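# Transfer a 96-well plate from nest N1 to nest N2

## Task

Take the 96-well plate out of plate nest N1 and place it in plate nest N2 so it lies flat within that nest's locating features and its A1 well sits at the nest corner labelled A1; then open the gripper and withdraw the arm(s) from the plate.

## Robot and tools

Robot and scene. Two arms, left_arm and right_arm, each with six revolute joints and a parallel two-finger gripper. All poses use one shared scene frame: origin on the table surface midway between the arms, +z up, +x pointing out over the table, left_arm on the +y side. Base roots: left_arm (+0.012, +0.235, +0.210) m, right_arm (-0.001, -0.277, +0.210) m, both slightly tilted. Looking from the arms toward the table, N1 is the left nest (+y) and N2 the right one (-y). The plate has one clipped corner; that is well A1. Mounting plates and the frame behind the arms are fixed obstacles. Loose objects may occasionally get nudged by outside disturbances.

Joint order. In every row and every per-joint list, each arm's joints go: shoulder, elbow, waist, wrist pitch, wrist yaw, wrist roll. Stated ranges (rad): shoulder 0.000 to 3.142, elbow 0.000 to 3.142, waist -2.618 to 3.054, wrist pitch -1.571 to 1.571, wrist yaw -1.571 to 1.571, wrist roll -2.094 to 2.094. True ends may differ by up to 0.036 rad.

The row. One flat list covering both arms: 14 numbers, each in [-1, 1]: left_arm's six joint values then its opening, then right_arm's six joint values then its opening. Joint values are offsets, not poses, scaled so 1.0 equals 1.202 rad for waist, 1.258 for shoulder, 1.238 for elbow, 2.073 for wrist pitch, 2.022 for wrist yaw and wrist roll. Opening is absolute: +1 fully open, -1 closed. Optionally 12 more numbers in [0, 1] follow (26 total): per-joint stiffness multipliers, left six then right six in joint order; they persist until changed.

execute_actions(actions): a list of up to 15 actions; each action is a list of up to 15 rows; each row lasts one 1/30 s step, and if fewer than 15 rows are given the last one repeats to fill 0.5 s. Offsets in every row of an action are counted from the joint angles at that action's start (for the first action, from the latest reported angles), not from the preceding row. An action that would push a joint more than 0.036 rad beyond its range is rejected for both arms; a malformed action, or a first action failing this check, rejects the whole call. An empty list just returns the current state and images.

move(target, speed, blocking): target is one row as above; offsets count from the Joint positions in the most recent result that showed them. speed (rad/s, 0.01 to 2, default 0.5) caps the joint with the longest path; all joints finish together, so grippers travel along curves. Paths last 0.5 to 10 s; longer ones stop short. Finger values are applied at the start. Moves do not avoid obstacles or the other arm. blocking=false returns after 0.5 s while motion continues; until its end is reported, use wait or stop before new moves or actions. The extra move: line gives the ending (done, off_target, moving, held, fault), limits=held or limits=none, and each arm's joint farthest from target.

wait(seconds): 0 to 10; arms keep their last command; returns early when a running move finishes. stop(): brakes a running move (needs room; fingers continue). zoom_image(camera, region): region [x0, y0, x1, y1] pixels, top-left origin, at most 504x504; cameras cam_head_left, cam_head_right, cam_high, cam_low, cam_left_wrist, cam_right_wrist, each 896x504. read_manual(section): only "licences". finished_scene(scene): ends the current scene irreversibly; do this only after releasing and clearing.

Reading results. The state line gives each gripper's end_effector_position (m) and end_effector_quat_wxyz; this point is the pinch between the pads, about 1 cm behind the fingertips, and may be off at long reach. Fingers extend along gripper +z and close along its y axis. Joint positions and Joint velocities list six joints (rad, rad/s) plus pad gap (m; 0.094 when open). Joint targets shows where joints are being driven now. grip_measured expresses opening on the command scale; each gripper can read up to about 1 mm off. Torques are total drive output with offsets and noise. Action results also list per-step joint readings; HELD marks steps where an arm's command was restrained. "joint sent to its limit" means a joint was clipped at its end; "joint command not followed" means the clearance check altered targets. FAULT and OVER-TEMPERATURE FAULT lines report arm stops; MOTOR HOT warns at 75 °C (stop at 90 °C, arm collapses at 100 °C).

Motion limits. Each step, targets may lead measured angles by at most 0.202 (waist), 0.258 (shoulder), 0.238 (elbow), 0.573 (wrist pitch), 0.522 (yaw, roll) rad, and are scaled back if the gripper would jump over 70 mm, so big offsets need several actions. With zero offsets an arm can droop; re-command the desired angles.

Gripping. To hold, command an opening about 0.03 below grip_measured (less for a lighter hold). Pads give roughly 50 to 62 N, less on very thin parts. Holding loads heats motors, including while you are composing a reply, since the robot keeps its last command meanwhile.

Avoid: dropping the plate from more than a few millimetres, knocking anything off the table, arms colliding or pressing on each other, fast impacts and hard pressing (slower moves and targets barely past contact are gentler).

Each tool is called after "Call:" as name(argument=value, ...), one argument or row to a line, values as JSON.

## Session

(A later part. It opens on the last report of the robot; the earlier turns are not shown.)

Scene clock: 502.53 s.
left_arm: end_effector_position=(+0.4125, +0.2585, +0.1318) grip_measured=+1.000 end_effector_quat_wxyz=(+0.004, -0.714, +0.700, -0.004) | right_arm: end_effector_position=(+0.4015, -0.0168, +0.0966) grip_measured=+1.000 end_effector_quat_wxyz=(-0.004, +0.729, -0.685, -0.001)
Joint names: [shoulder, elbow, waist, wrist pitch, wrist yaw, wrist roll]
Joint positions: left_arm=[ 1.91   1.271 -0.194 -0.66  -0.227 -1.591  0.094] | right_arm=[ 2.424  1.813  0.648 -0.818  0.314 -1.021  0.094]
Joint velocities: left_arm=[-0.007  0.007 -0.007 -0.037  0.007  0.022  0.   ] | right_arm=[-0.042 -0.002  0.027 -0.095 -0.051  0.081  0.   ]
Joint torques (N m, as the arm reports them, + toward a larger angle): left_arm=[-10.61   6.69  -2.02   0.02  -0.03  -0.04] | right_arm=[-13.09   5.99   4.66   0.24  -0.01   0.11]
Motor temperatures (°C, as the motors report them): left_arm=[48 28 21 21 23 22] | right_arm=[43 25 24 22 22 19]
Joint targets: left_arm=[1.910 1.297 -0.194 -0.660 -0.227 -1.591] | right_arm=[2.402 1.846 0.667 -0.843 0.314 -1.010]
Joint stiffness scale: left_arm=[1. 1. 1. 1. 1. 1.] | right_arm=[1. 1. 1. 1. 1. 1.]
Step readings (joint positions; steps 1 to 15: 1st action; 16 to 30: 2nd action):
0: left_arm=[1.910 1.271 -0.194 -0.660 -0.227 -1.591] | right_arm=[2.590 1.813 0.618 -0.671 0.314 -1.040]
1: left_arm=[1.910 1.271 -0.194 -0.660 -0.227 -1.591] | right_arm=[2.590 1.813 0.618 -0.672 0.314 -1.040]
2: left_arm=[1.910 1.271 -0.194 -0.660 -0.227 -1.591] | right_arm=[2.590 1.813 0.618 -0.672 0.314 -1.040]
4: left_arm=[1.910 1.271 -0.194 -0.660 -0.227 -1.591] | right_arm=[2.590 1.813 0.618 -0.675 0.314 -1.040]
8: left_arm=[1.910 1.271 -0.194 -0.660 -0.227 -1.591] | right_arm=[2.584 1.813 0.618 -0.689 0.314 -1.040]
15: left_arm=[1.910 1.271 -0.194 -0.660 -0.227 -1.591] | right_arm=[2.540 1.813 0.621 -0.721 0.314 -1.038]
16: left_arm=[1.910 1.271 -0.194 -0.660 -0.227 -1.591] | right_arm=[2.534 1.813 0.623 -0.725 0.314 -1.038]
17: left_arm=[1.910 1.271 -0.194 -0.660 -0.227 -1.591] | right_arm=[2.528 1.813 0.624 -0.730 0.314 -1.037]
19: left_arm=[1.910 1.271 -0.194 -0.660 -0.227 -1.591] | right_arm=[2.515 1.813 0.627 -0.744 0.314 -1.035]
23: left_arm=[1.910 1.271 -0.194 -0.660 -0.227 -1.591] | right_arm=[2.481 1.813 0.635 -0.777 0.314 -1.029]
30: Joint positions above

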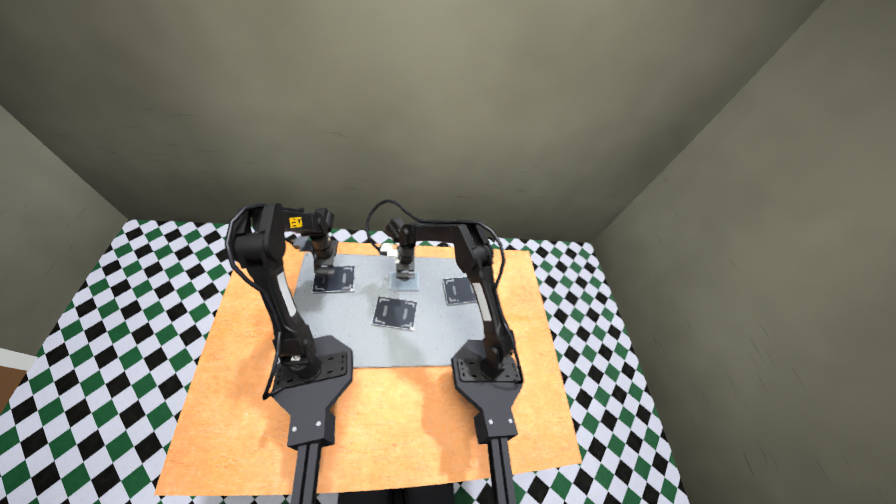

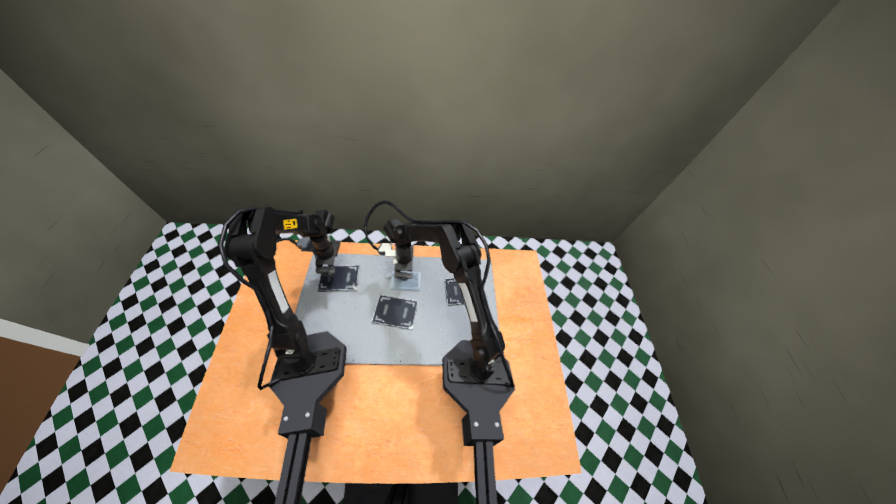

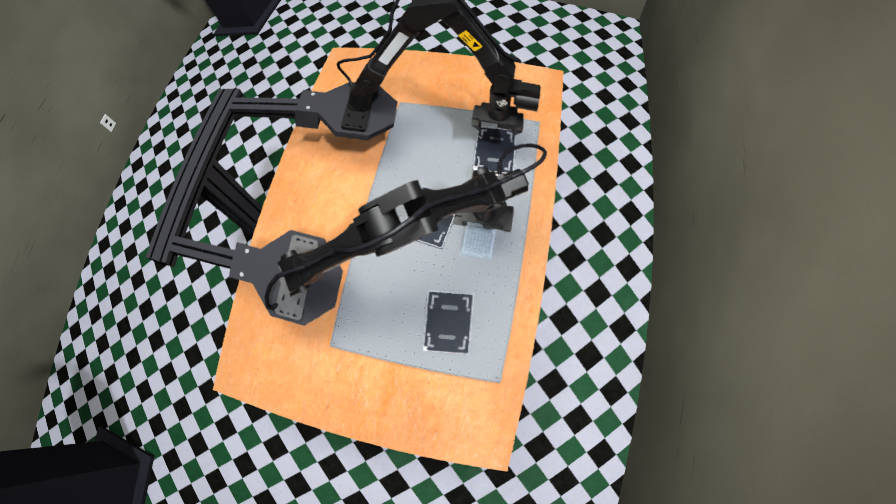

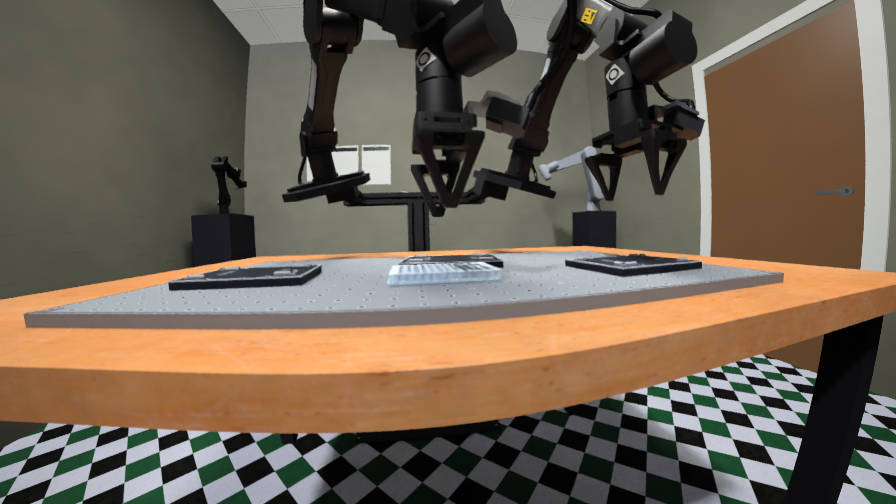

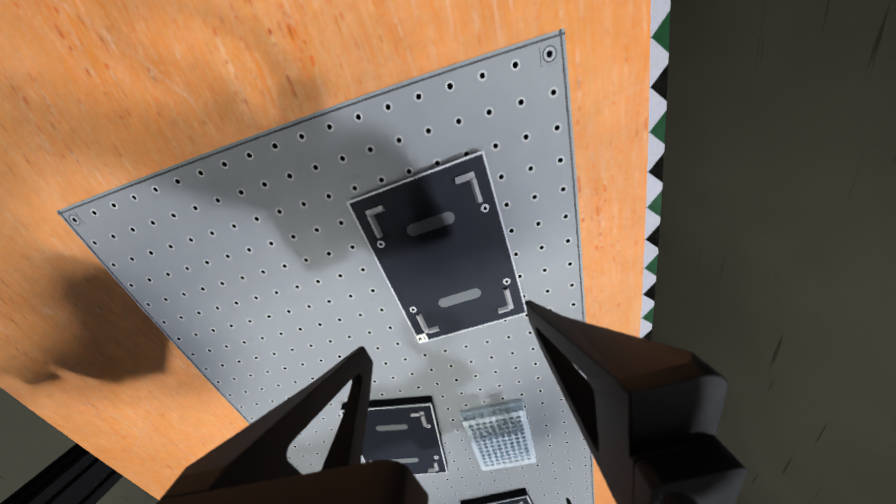

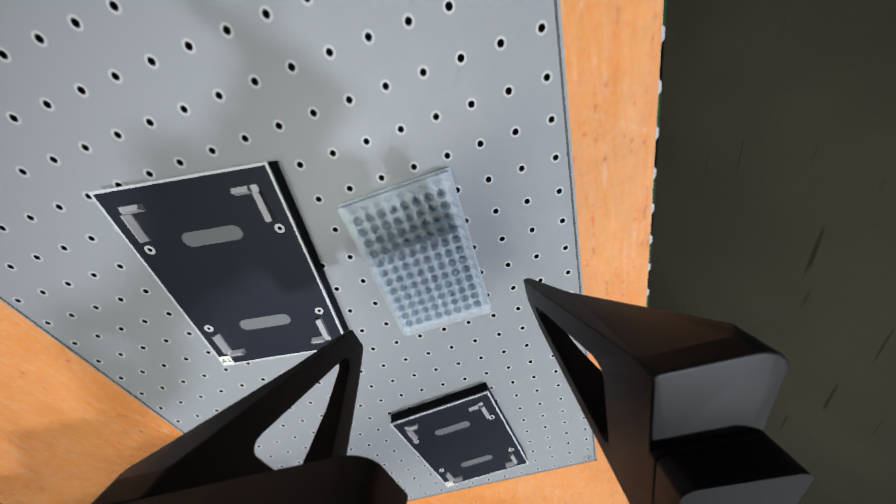

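Call:
move(
  target=[-0.0183,0.021,-0.0025,-0.0077,-0.0084,1.0,1,-0.655,-0.770,-0.670,0.0733,-0.012,0,1],
  speed=1.0,
)

Scene clock: 554.37 s.
left_arm: end_effector_position=(+0.4114, +0.2600, +0.1318) grip_measured=+1.000 end_effector_quat_wxyz=(+0.002, +0.211, +0.977, +0.005) | right_arm: end_effector_position=(+0.2673, -0.3689, +0.1324) grip_measured=+1.000 end_effector_quat_wxyz=(-0.121, -0.420, +0.899, -0.021)
Joint names: [shoulder, elbow, waist, wrist pitch, wrist yaw, wrist roll]
Joint positions: left_arm=[ 1.91   1.271 -0.194 -0.665 -0.235  0.425  0.094] | right_arm=[ 1.63   0.876 -0.15  -0.677  0.3   -1.018  0.094]
Joint velocities: left_arm=[ 0.002 -0.002 -0.002 -0.066 -0.066  0.037  0.   ] | right_arm=[-0.002 -0.012 -0.027 -0.007 -0.022 -0.066  0.   ]
Joint torques (N m, as the arm reports them, + toward a larger angle): left_arm=[-12.51   6.68  -2.26  -0.09  -0.12   0.  ] | right_arm=[-9.31  1.57  0.12  0.26 -0.01  0.  ]
Motor temperatures (°C, as the motors report them): left_arm=[46 29 21 21 23 22] | right_arm=[45 25 25 21 22 19]
Joint targets: left_arm=[1.887 1.297 -0.197 -0.676 -0.244 0.431] | right_arm=[1.600 0.859 -0.157 -0.666 0.290 -1.020]
Joint stiffness scale: left_arm=[1. 1. 1. 1. 1. 1.] | right_arm=[1. 1. 1. 1. 1. 1.]
move: off_target (left_arm, right_arm); limits=none; left_arm: farthest joint: the elbow, 0.026 radians from its target (0.026 radians at the start); right_arm: farthest joint: the shoulder, 0.030 radians from its target (0.824 radians at the start)

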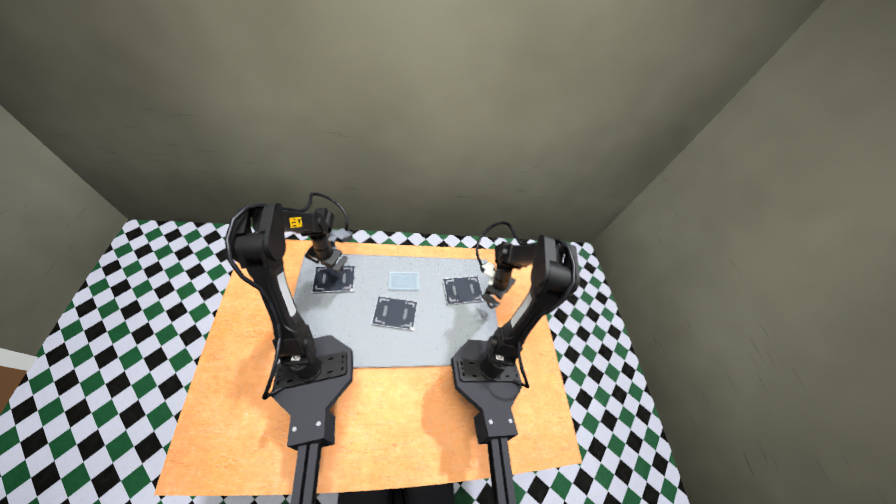

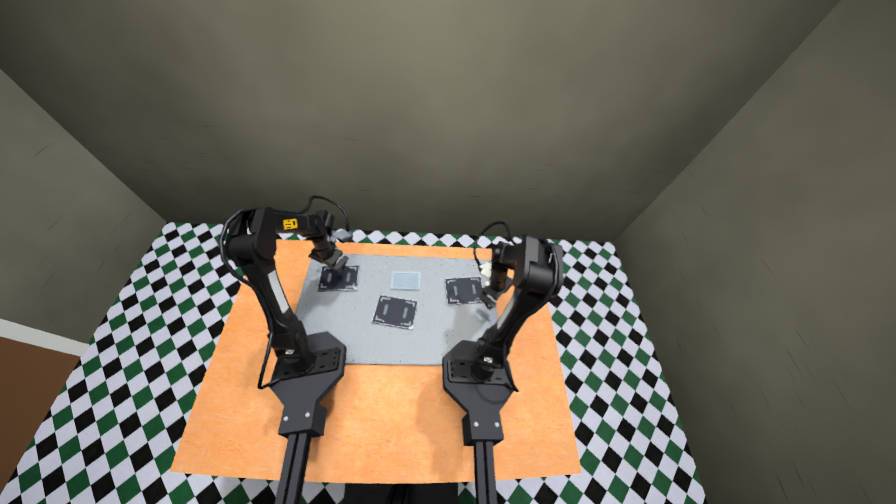

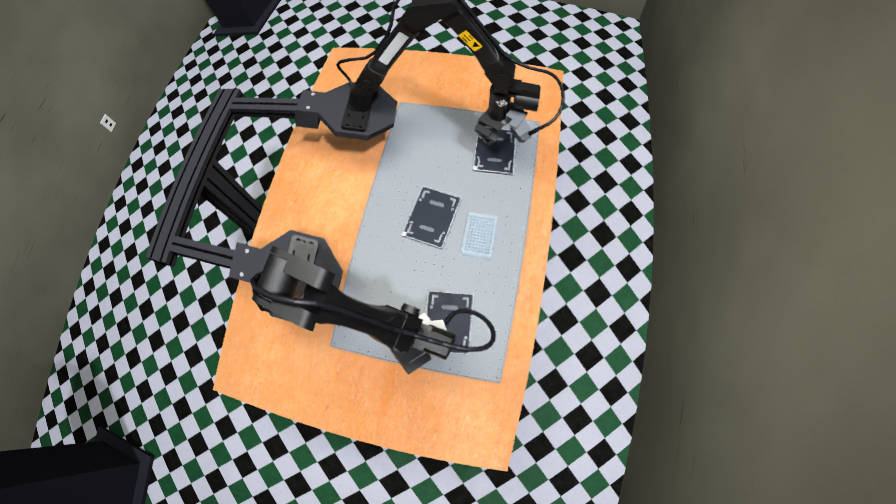

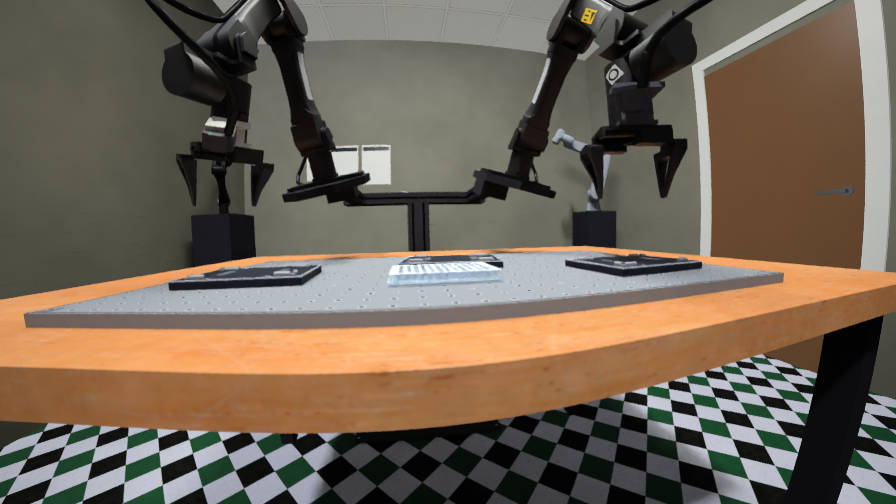

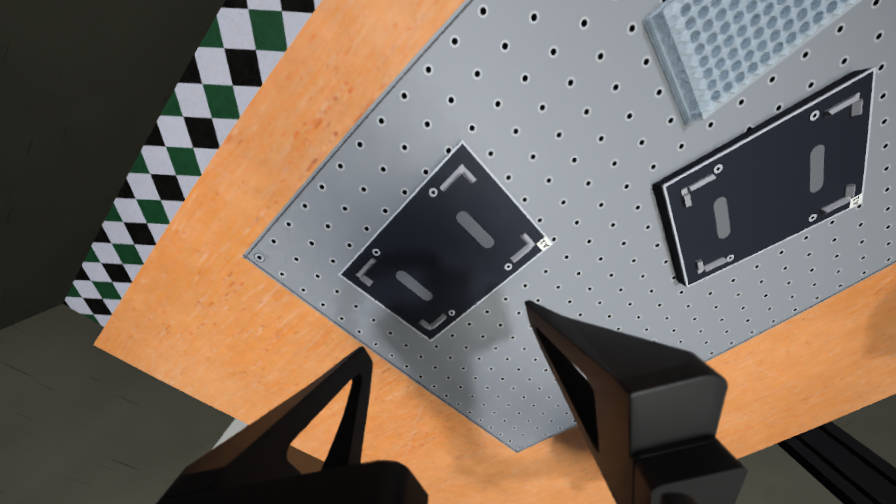

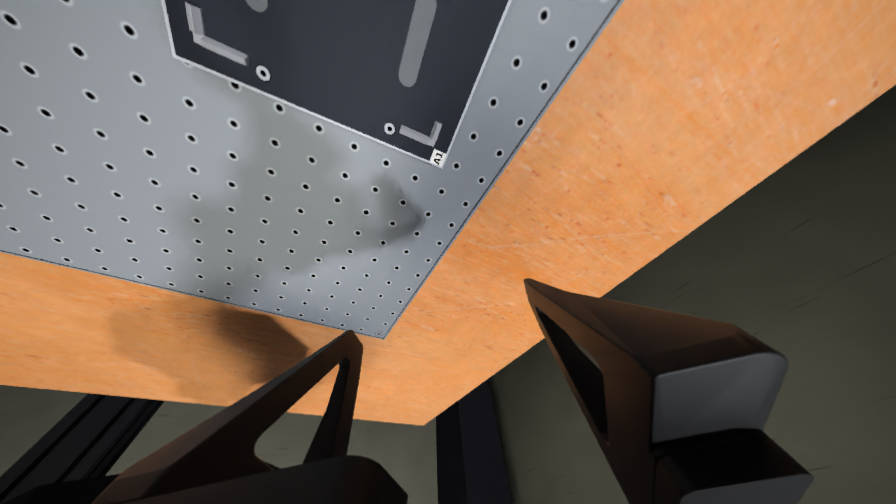

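Call:
move(
  target=[0.4674,0.4903,-0.5225,-0.0945,-0.0574,0.2438,1,-0.024,-0.014,-0.006,0.005,-0.005,-0.001,1],
  speed=0.45,
)

Scene clock: 567.57 s.
left_arm: end_effector_position=(+0.4057, -0.0289, +0.0974) grip_measured=+1.000 end_effector_quat_wxyz=(-0.002, +0.702, +0.712, +0.005) | right_arm: end_effector_position=(+0.2673, -0.3689, +0.1324) grip_measured=+1.000 end_effector_quat_wxyz=(-0.121, -0.420, +0.899, -0.021)
Joint names: [shoulder, elbow, waist, wrist pitch, wrist yaw, wrist roll]
Joint positions: left_arm=[ 2.5    1.848 -0.82  -0.846 -0.345  0.911  0.094] | right_arm=[ 1.63   0.876 -0.15  -0.677  0.299 -1.018  0.094]
Joint velocities: left_arm=[-0.002  0.012  0.002 -0.007 -0.037  0.007  0.   ] | right_arm=[0.002 0.012 0.007 0.007 0.007 0.037 0.   ]
Joint torques (N m, as the arm reports them, + toward a larger angle): left_arm=[-13.58   7.32  -4.5   -0.13  -0.11   0.01] | right_arm=[-9.29  1.51  0.11  0.23  0.    0.  ]
Motor temperatures (°C, as the motors report them): left_arm=[47 29 21 20 23 22] | right_arm=[42 24 25 21 22 19]
Joint targets: left_arm=[2.498 1.878 -0.823 -0.861 -0.351 0.917] | right_arm=[1.600 0.859 -0.158 -0.667 0.289 -1.020]
Joint stiffness scale: left_arm=[1. 1. 1. 1. 1. 1.] | right_arm=[1. 1. 1. 1. 1. 1.]
move: off_target (left_arm, right_arm); limits=none; left_arm: farthest joint: the elbow, 0.030 radians from its target (0.607 radians at the start); right_arm: farthest joint: the shoulder, 0.030 radians from its target (0.030 radians at the start)

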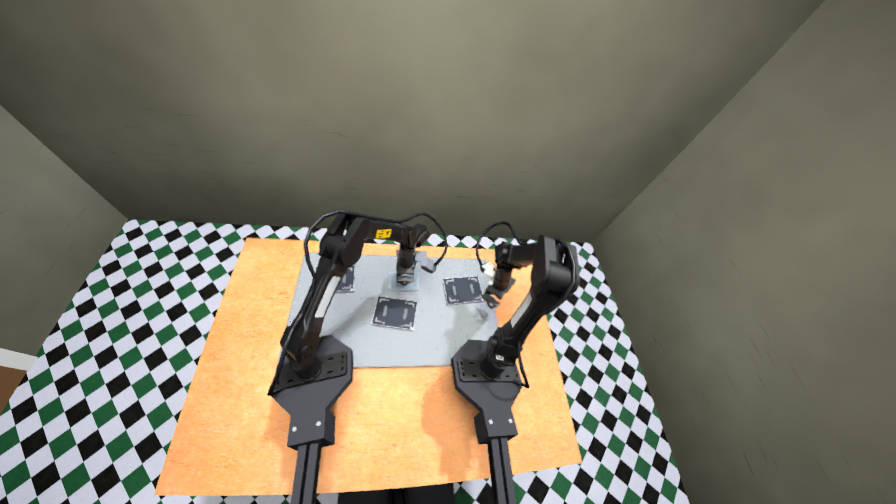

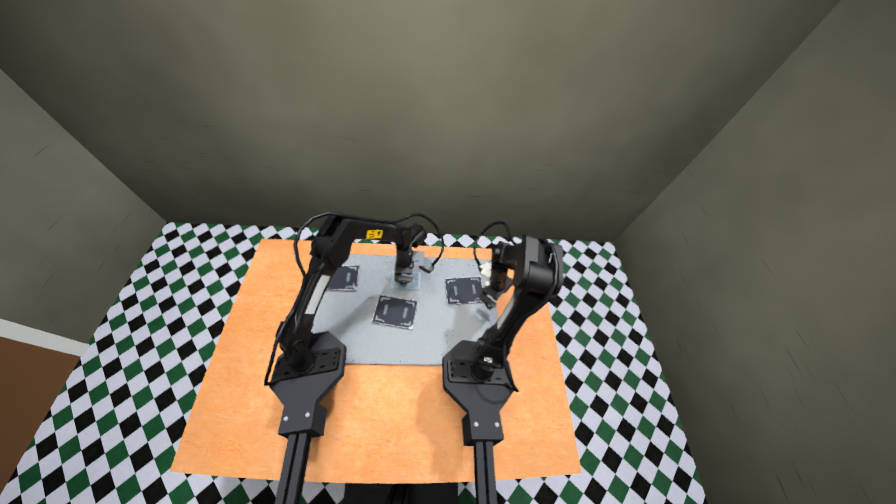

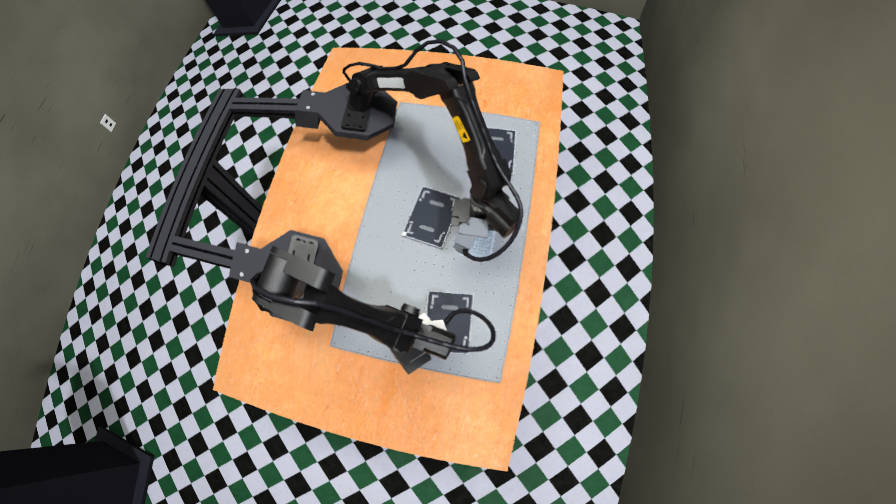

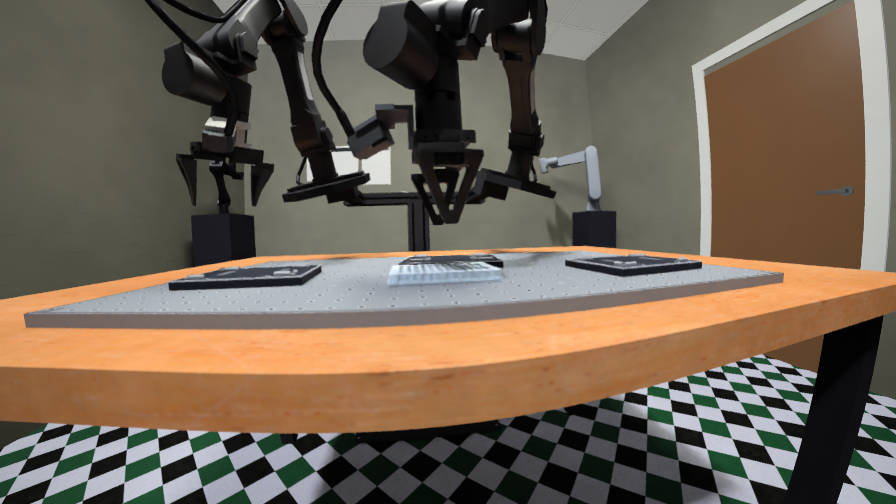

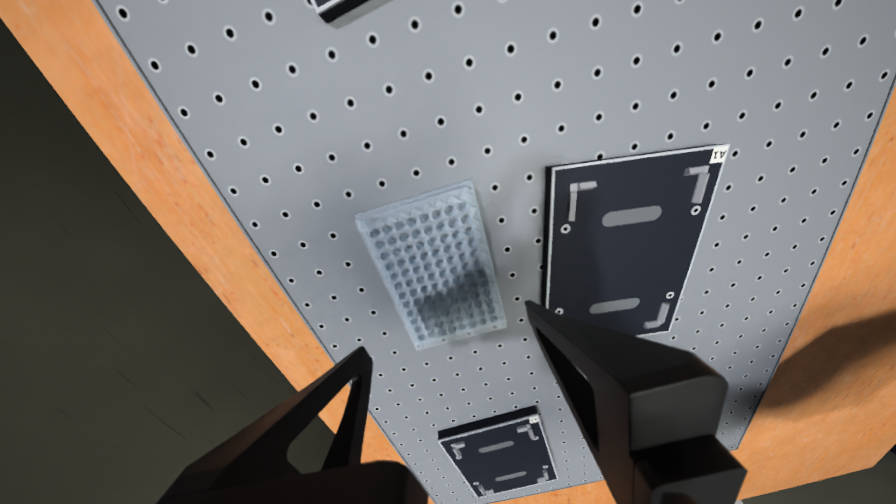

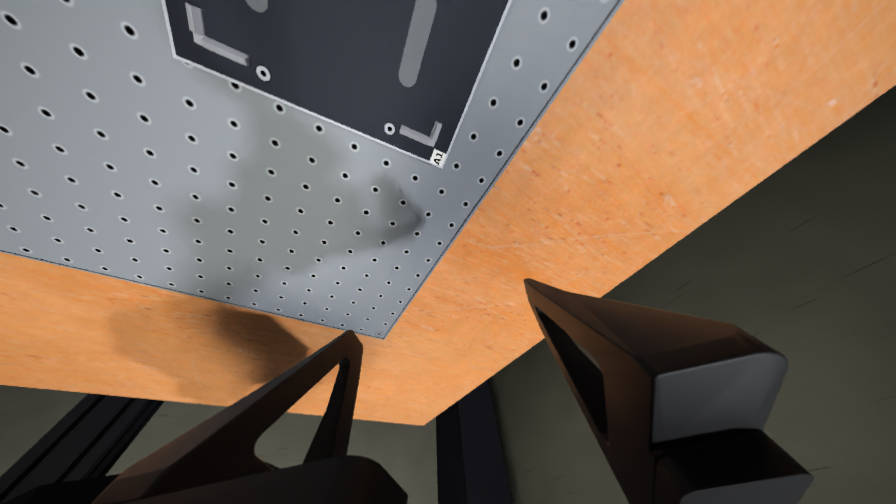

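Call:
move(
  target=[0.0628,0.024,0.0325,0.0444,-0.002,0.039,1,-0.024,-0.014,-0.006,0.005,-0.005,-0.001,1],
  speed=0.15,
)

Scene clock: 602.03 s.
left_arm: end_effector_position=(+0.4085, -0.0231, +0.0590) grip_measured=+1.000 end_effector_quat_wxyz=(-0.007, +0.714, +0.700, +0.005) | right_arm: end_effector_position=(+0.2673, -0.3688, +0.1323) grip_measured=+1.000 end_effector_quat_wxyz=(-0.121, -0.420, +0.899, -0.021)
Joint names: [shoulder, elbow, waist, wrist pitch, wrist yaw, wrist roll]
Joint positions: left_arm=[ 2.577  1.848 -0.781 -0.765 -0.345  0.983  0.094] | right_arm=[ 1.63   0.876 -0.15  -0.677  0.299 -1.018  0.094]
Joint velocities: left_arm=[-0.022 -0.012 -0.012 -0.037 -0.007 -0.051  0.   ] | right_arm=[-0.032 -0.017 -0.002  0.007  0.007 -0.007  0.   ]
Joint torques (N m, as the arm reports them, + toward a larger angle): left_arm=[-13.37   7.03  -4.24   0.04  -0.07   0.  ] | right_arm=[-9.25  1.54  0.06  0.23 -0.01  0.  ]
Motor temperatures (°C, as the motors report them): left_arm=[50 29 22 20 23 22] | right_arm=[40 23 24 21 22 19]
Joint targets: left_arm=[2.579 1.878 -0.781 -0.754 -0.349 0.990] | right_arm=[1.600 0.859 -0.158 -0.667 0.289 -1.020]
Joint stiffness scale: left_arm=[1. 1. 1. 1. 1. 1.] | right_arm=[1. 1. 1. 1. 1. 1.]
move: off_target (left_arm, right_arm); limits=none; left_arm: farthest joint: the elbow, 0.030 radians from its target (0.030 radians at the start); right_arm: farthest joint: the shoulder, 0.030 radians from its target (0.030 radians at the start)

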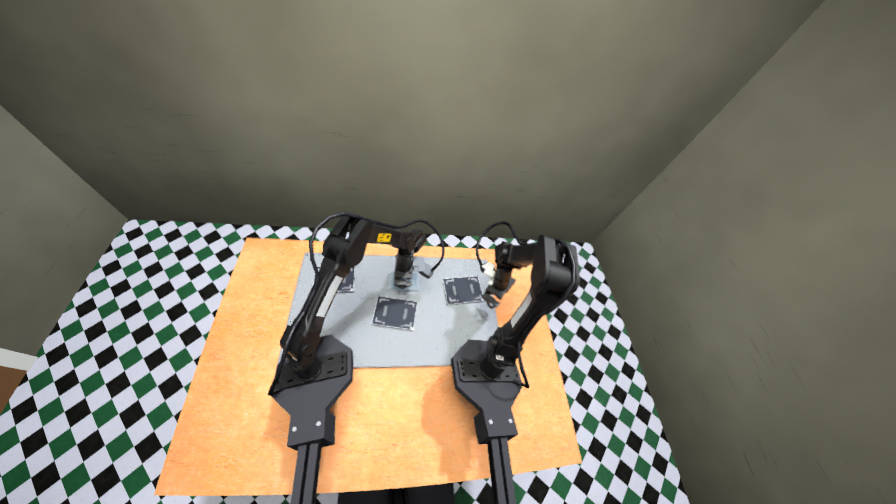

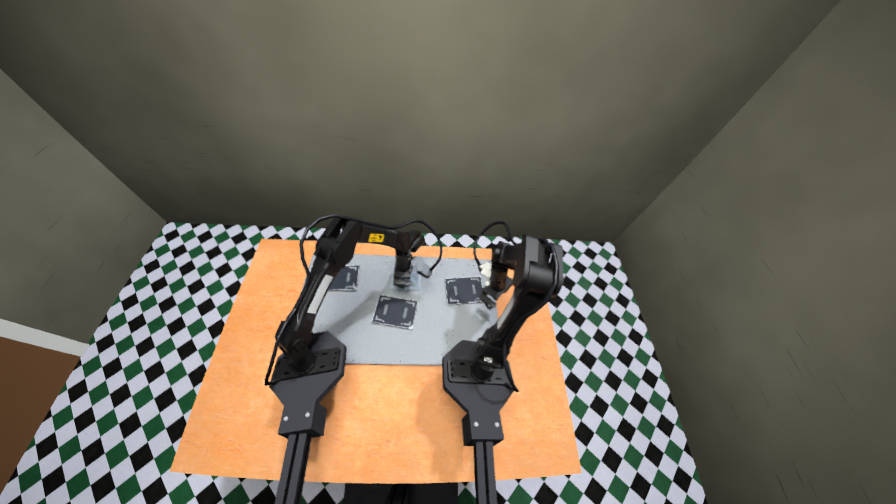

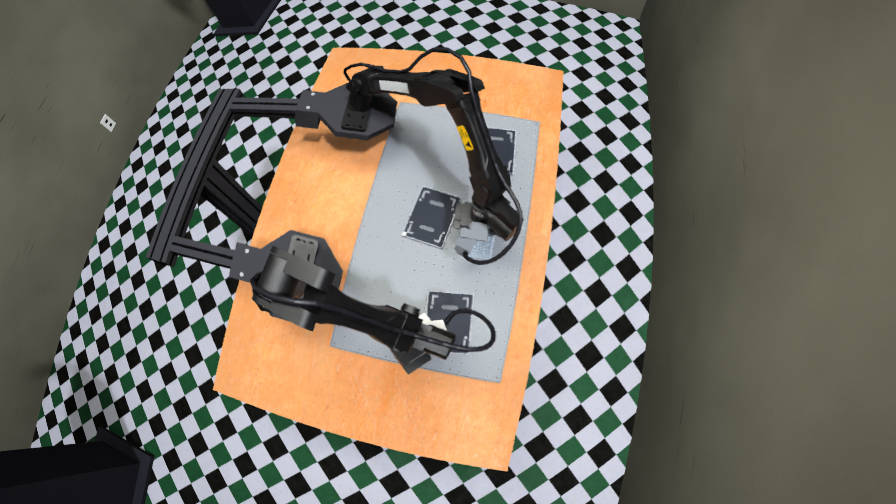

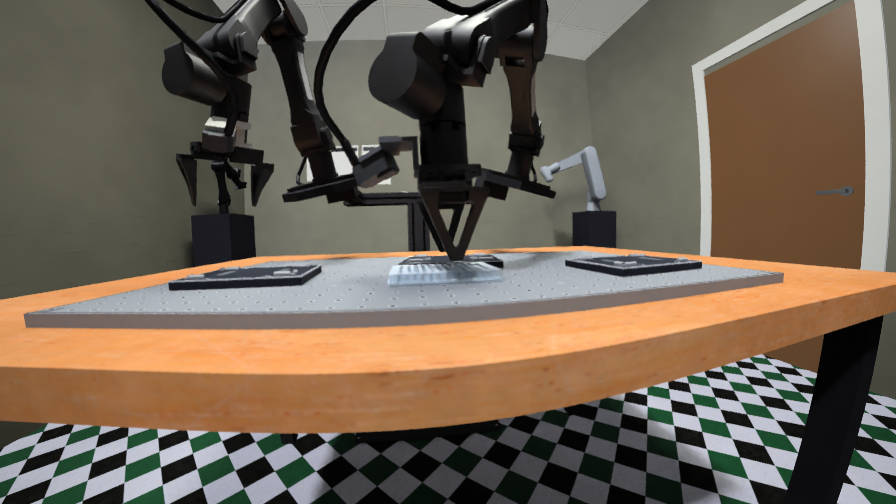

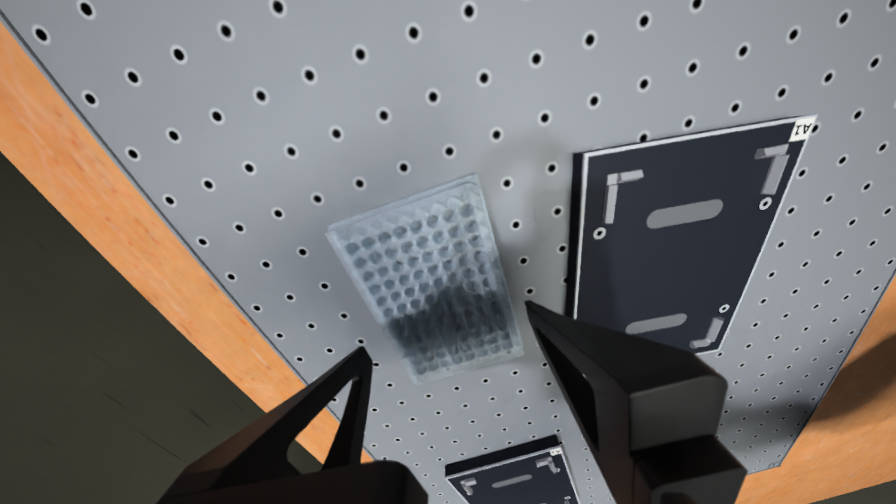

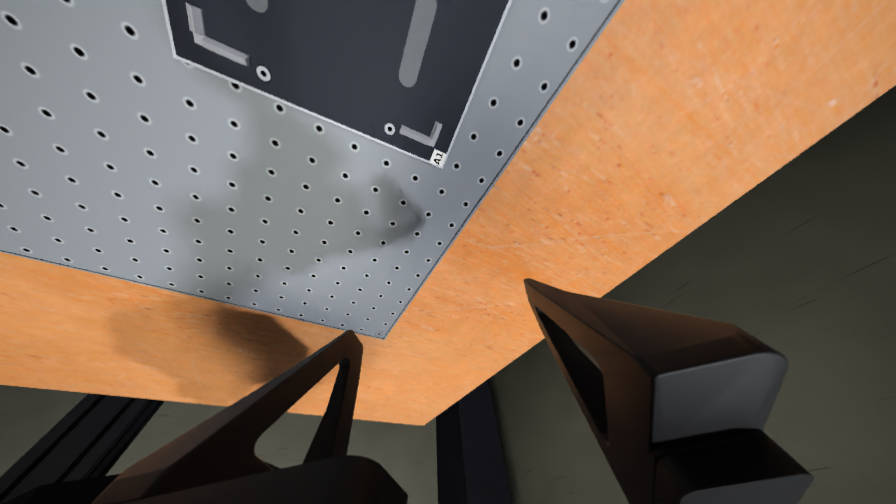

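Call:
execute_actions(
  actions=[],
)

Scene clock: 625.13 s.
left_arm: end_effector_position=(+0.4085, -0.0232, +0.0590) grip_measured=+1.000 end_effector_quat_wxyz=(-0.007, +0.714, +0.700, +0.005) | right_arm: end_effector_position=(+0.2673, -0.3688, +0.1323) grip_measured=+1.000 end_effector_quat_wxyz=(-0.121, -0.420, +0.899, -0.021)
Joint names: [shoulder, elbow, waist, wrist pitch, wrist yaw, wrist roll]
Joint positions: left_arm=[ 2.577  1.848 -0.781 -0.764 -0.345  0.984  0.094] | right_arm=[ 1.63   0.876 -0.15  -0.677  0.299 -1.018  0.094]
Joint velocities: left_arm=[-0.012  0.007 -0.002 -0.007 -0.007 -0.037  0.   ] | right_arm=[-0.017  0.012 -0.002  0.007  0.037 -0.007  0.   ]
Joint torques (N m, as the arm reports them, + toward a larger angle): left_arm=[-13.4    7.04  -4.22   0.06  -0.07   0.01] | right_arm=[-9.27  1.54  0.09  0.25 -0.01  0.  ]
Motor temperatures (°C, as the motors report them): left_arm=[51 29 22 20 23 22] | right_arm=[40 23 24 21 22 19]
Joint targets: left_arm=[2.579 1.878 -0.781 -0.754 -0.349 0.990] | right_arm=[1.600 0.859 -0.158 -0.667 0.289 -1.020]
Joint stiffness scale: left_arm=[1. 1. 1. 1. 1. 1.] | right_arm=[1. 1. 1. 1. 1. 1.]

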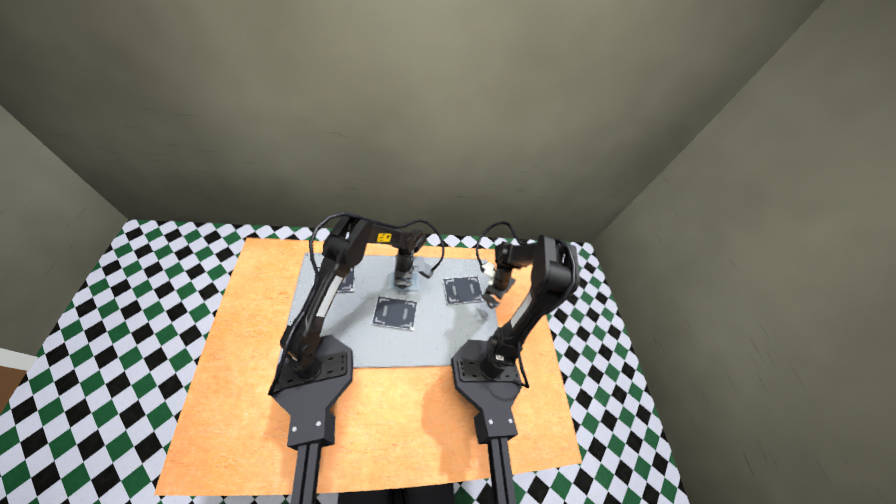

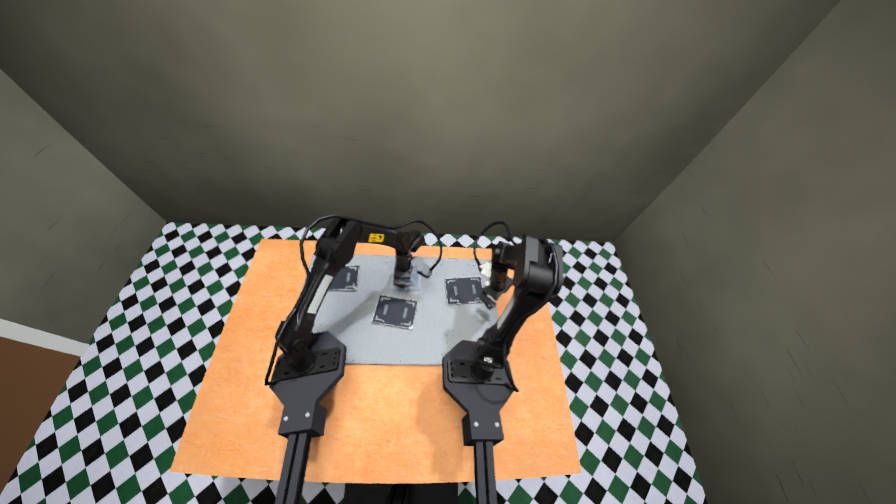

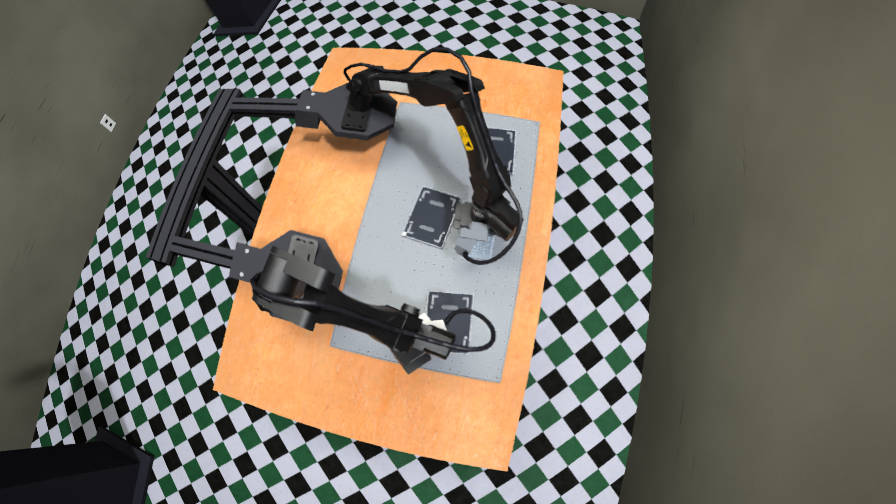

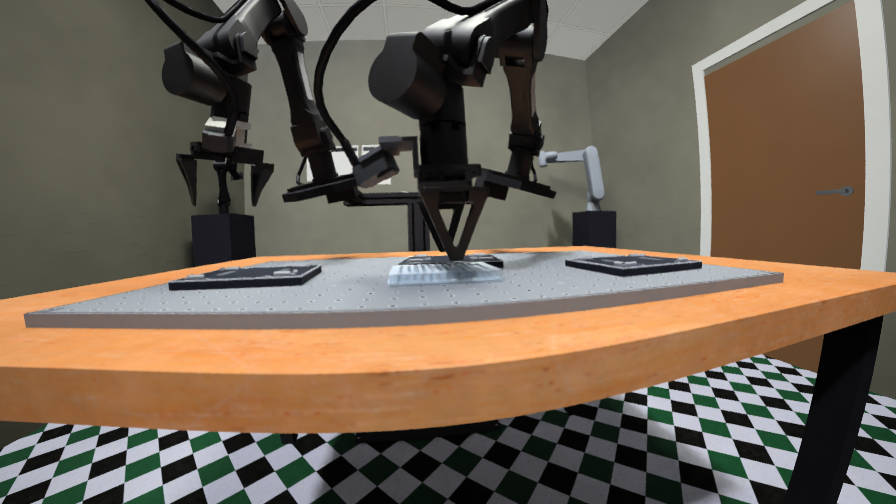

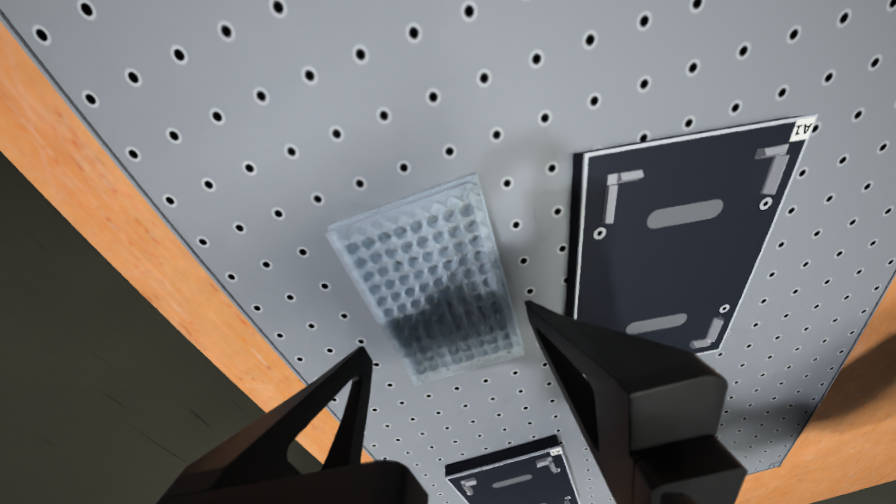

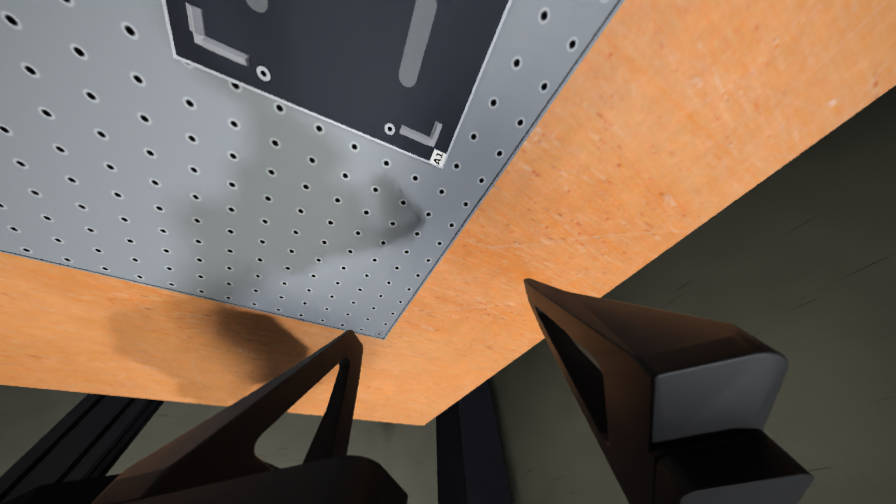

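Call:
zoom_image(
  camera="cam_low",
  region=[360, 200, 540, 310],
)

Call:
zoom_image(
  camera="cam_high",
  region=[400, 180, 560, 290],
)

Region (360, 200, 540, 310) of cam_low's 896x504 image, scaled by 2.800, with more detail than that image has.

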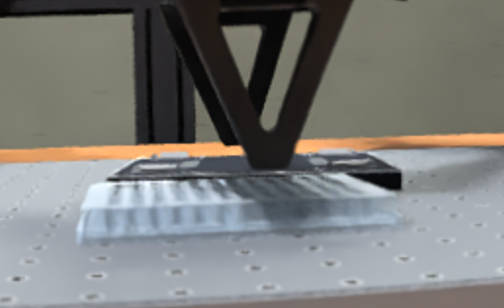

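Region (400, 180, 560, 290) of cam_high's 896x504 image, scaled by 3.150, with more detail than that image has; it fills the top 346 rows of this view, and the rest is white.

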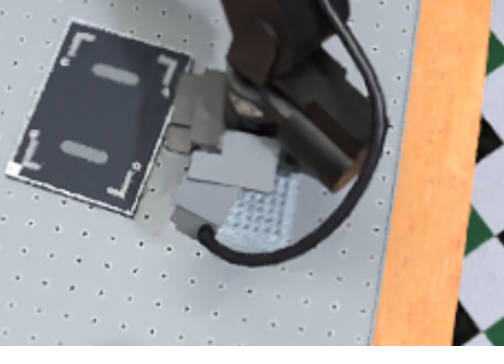

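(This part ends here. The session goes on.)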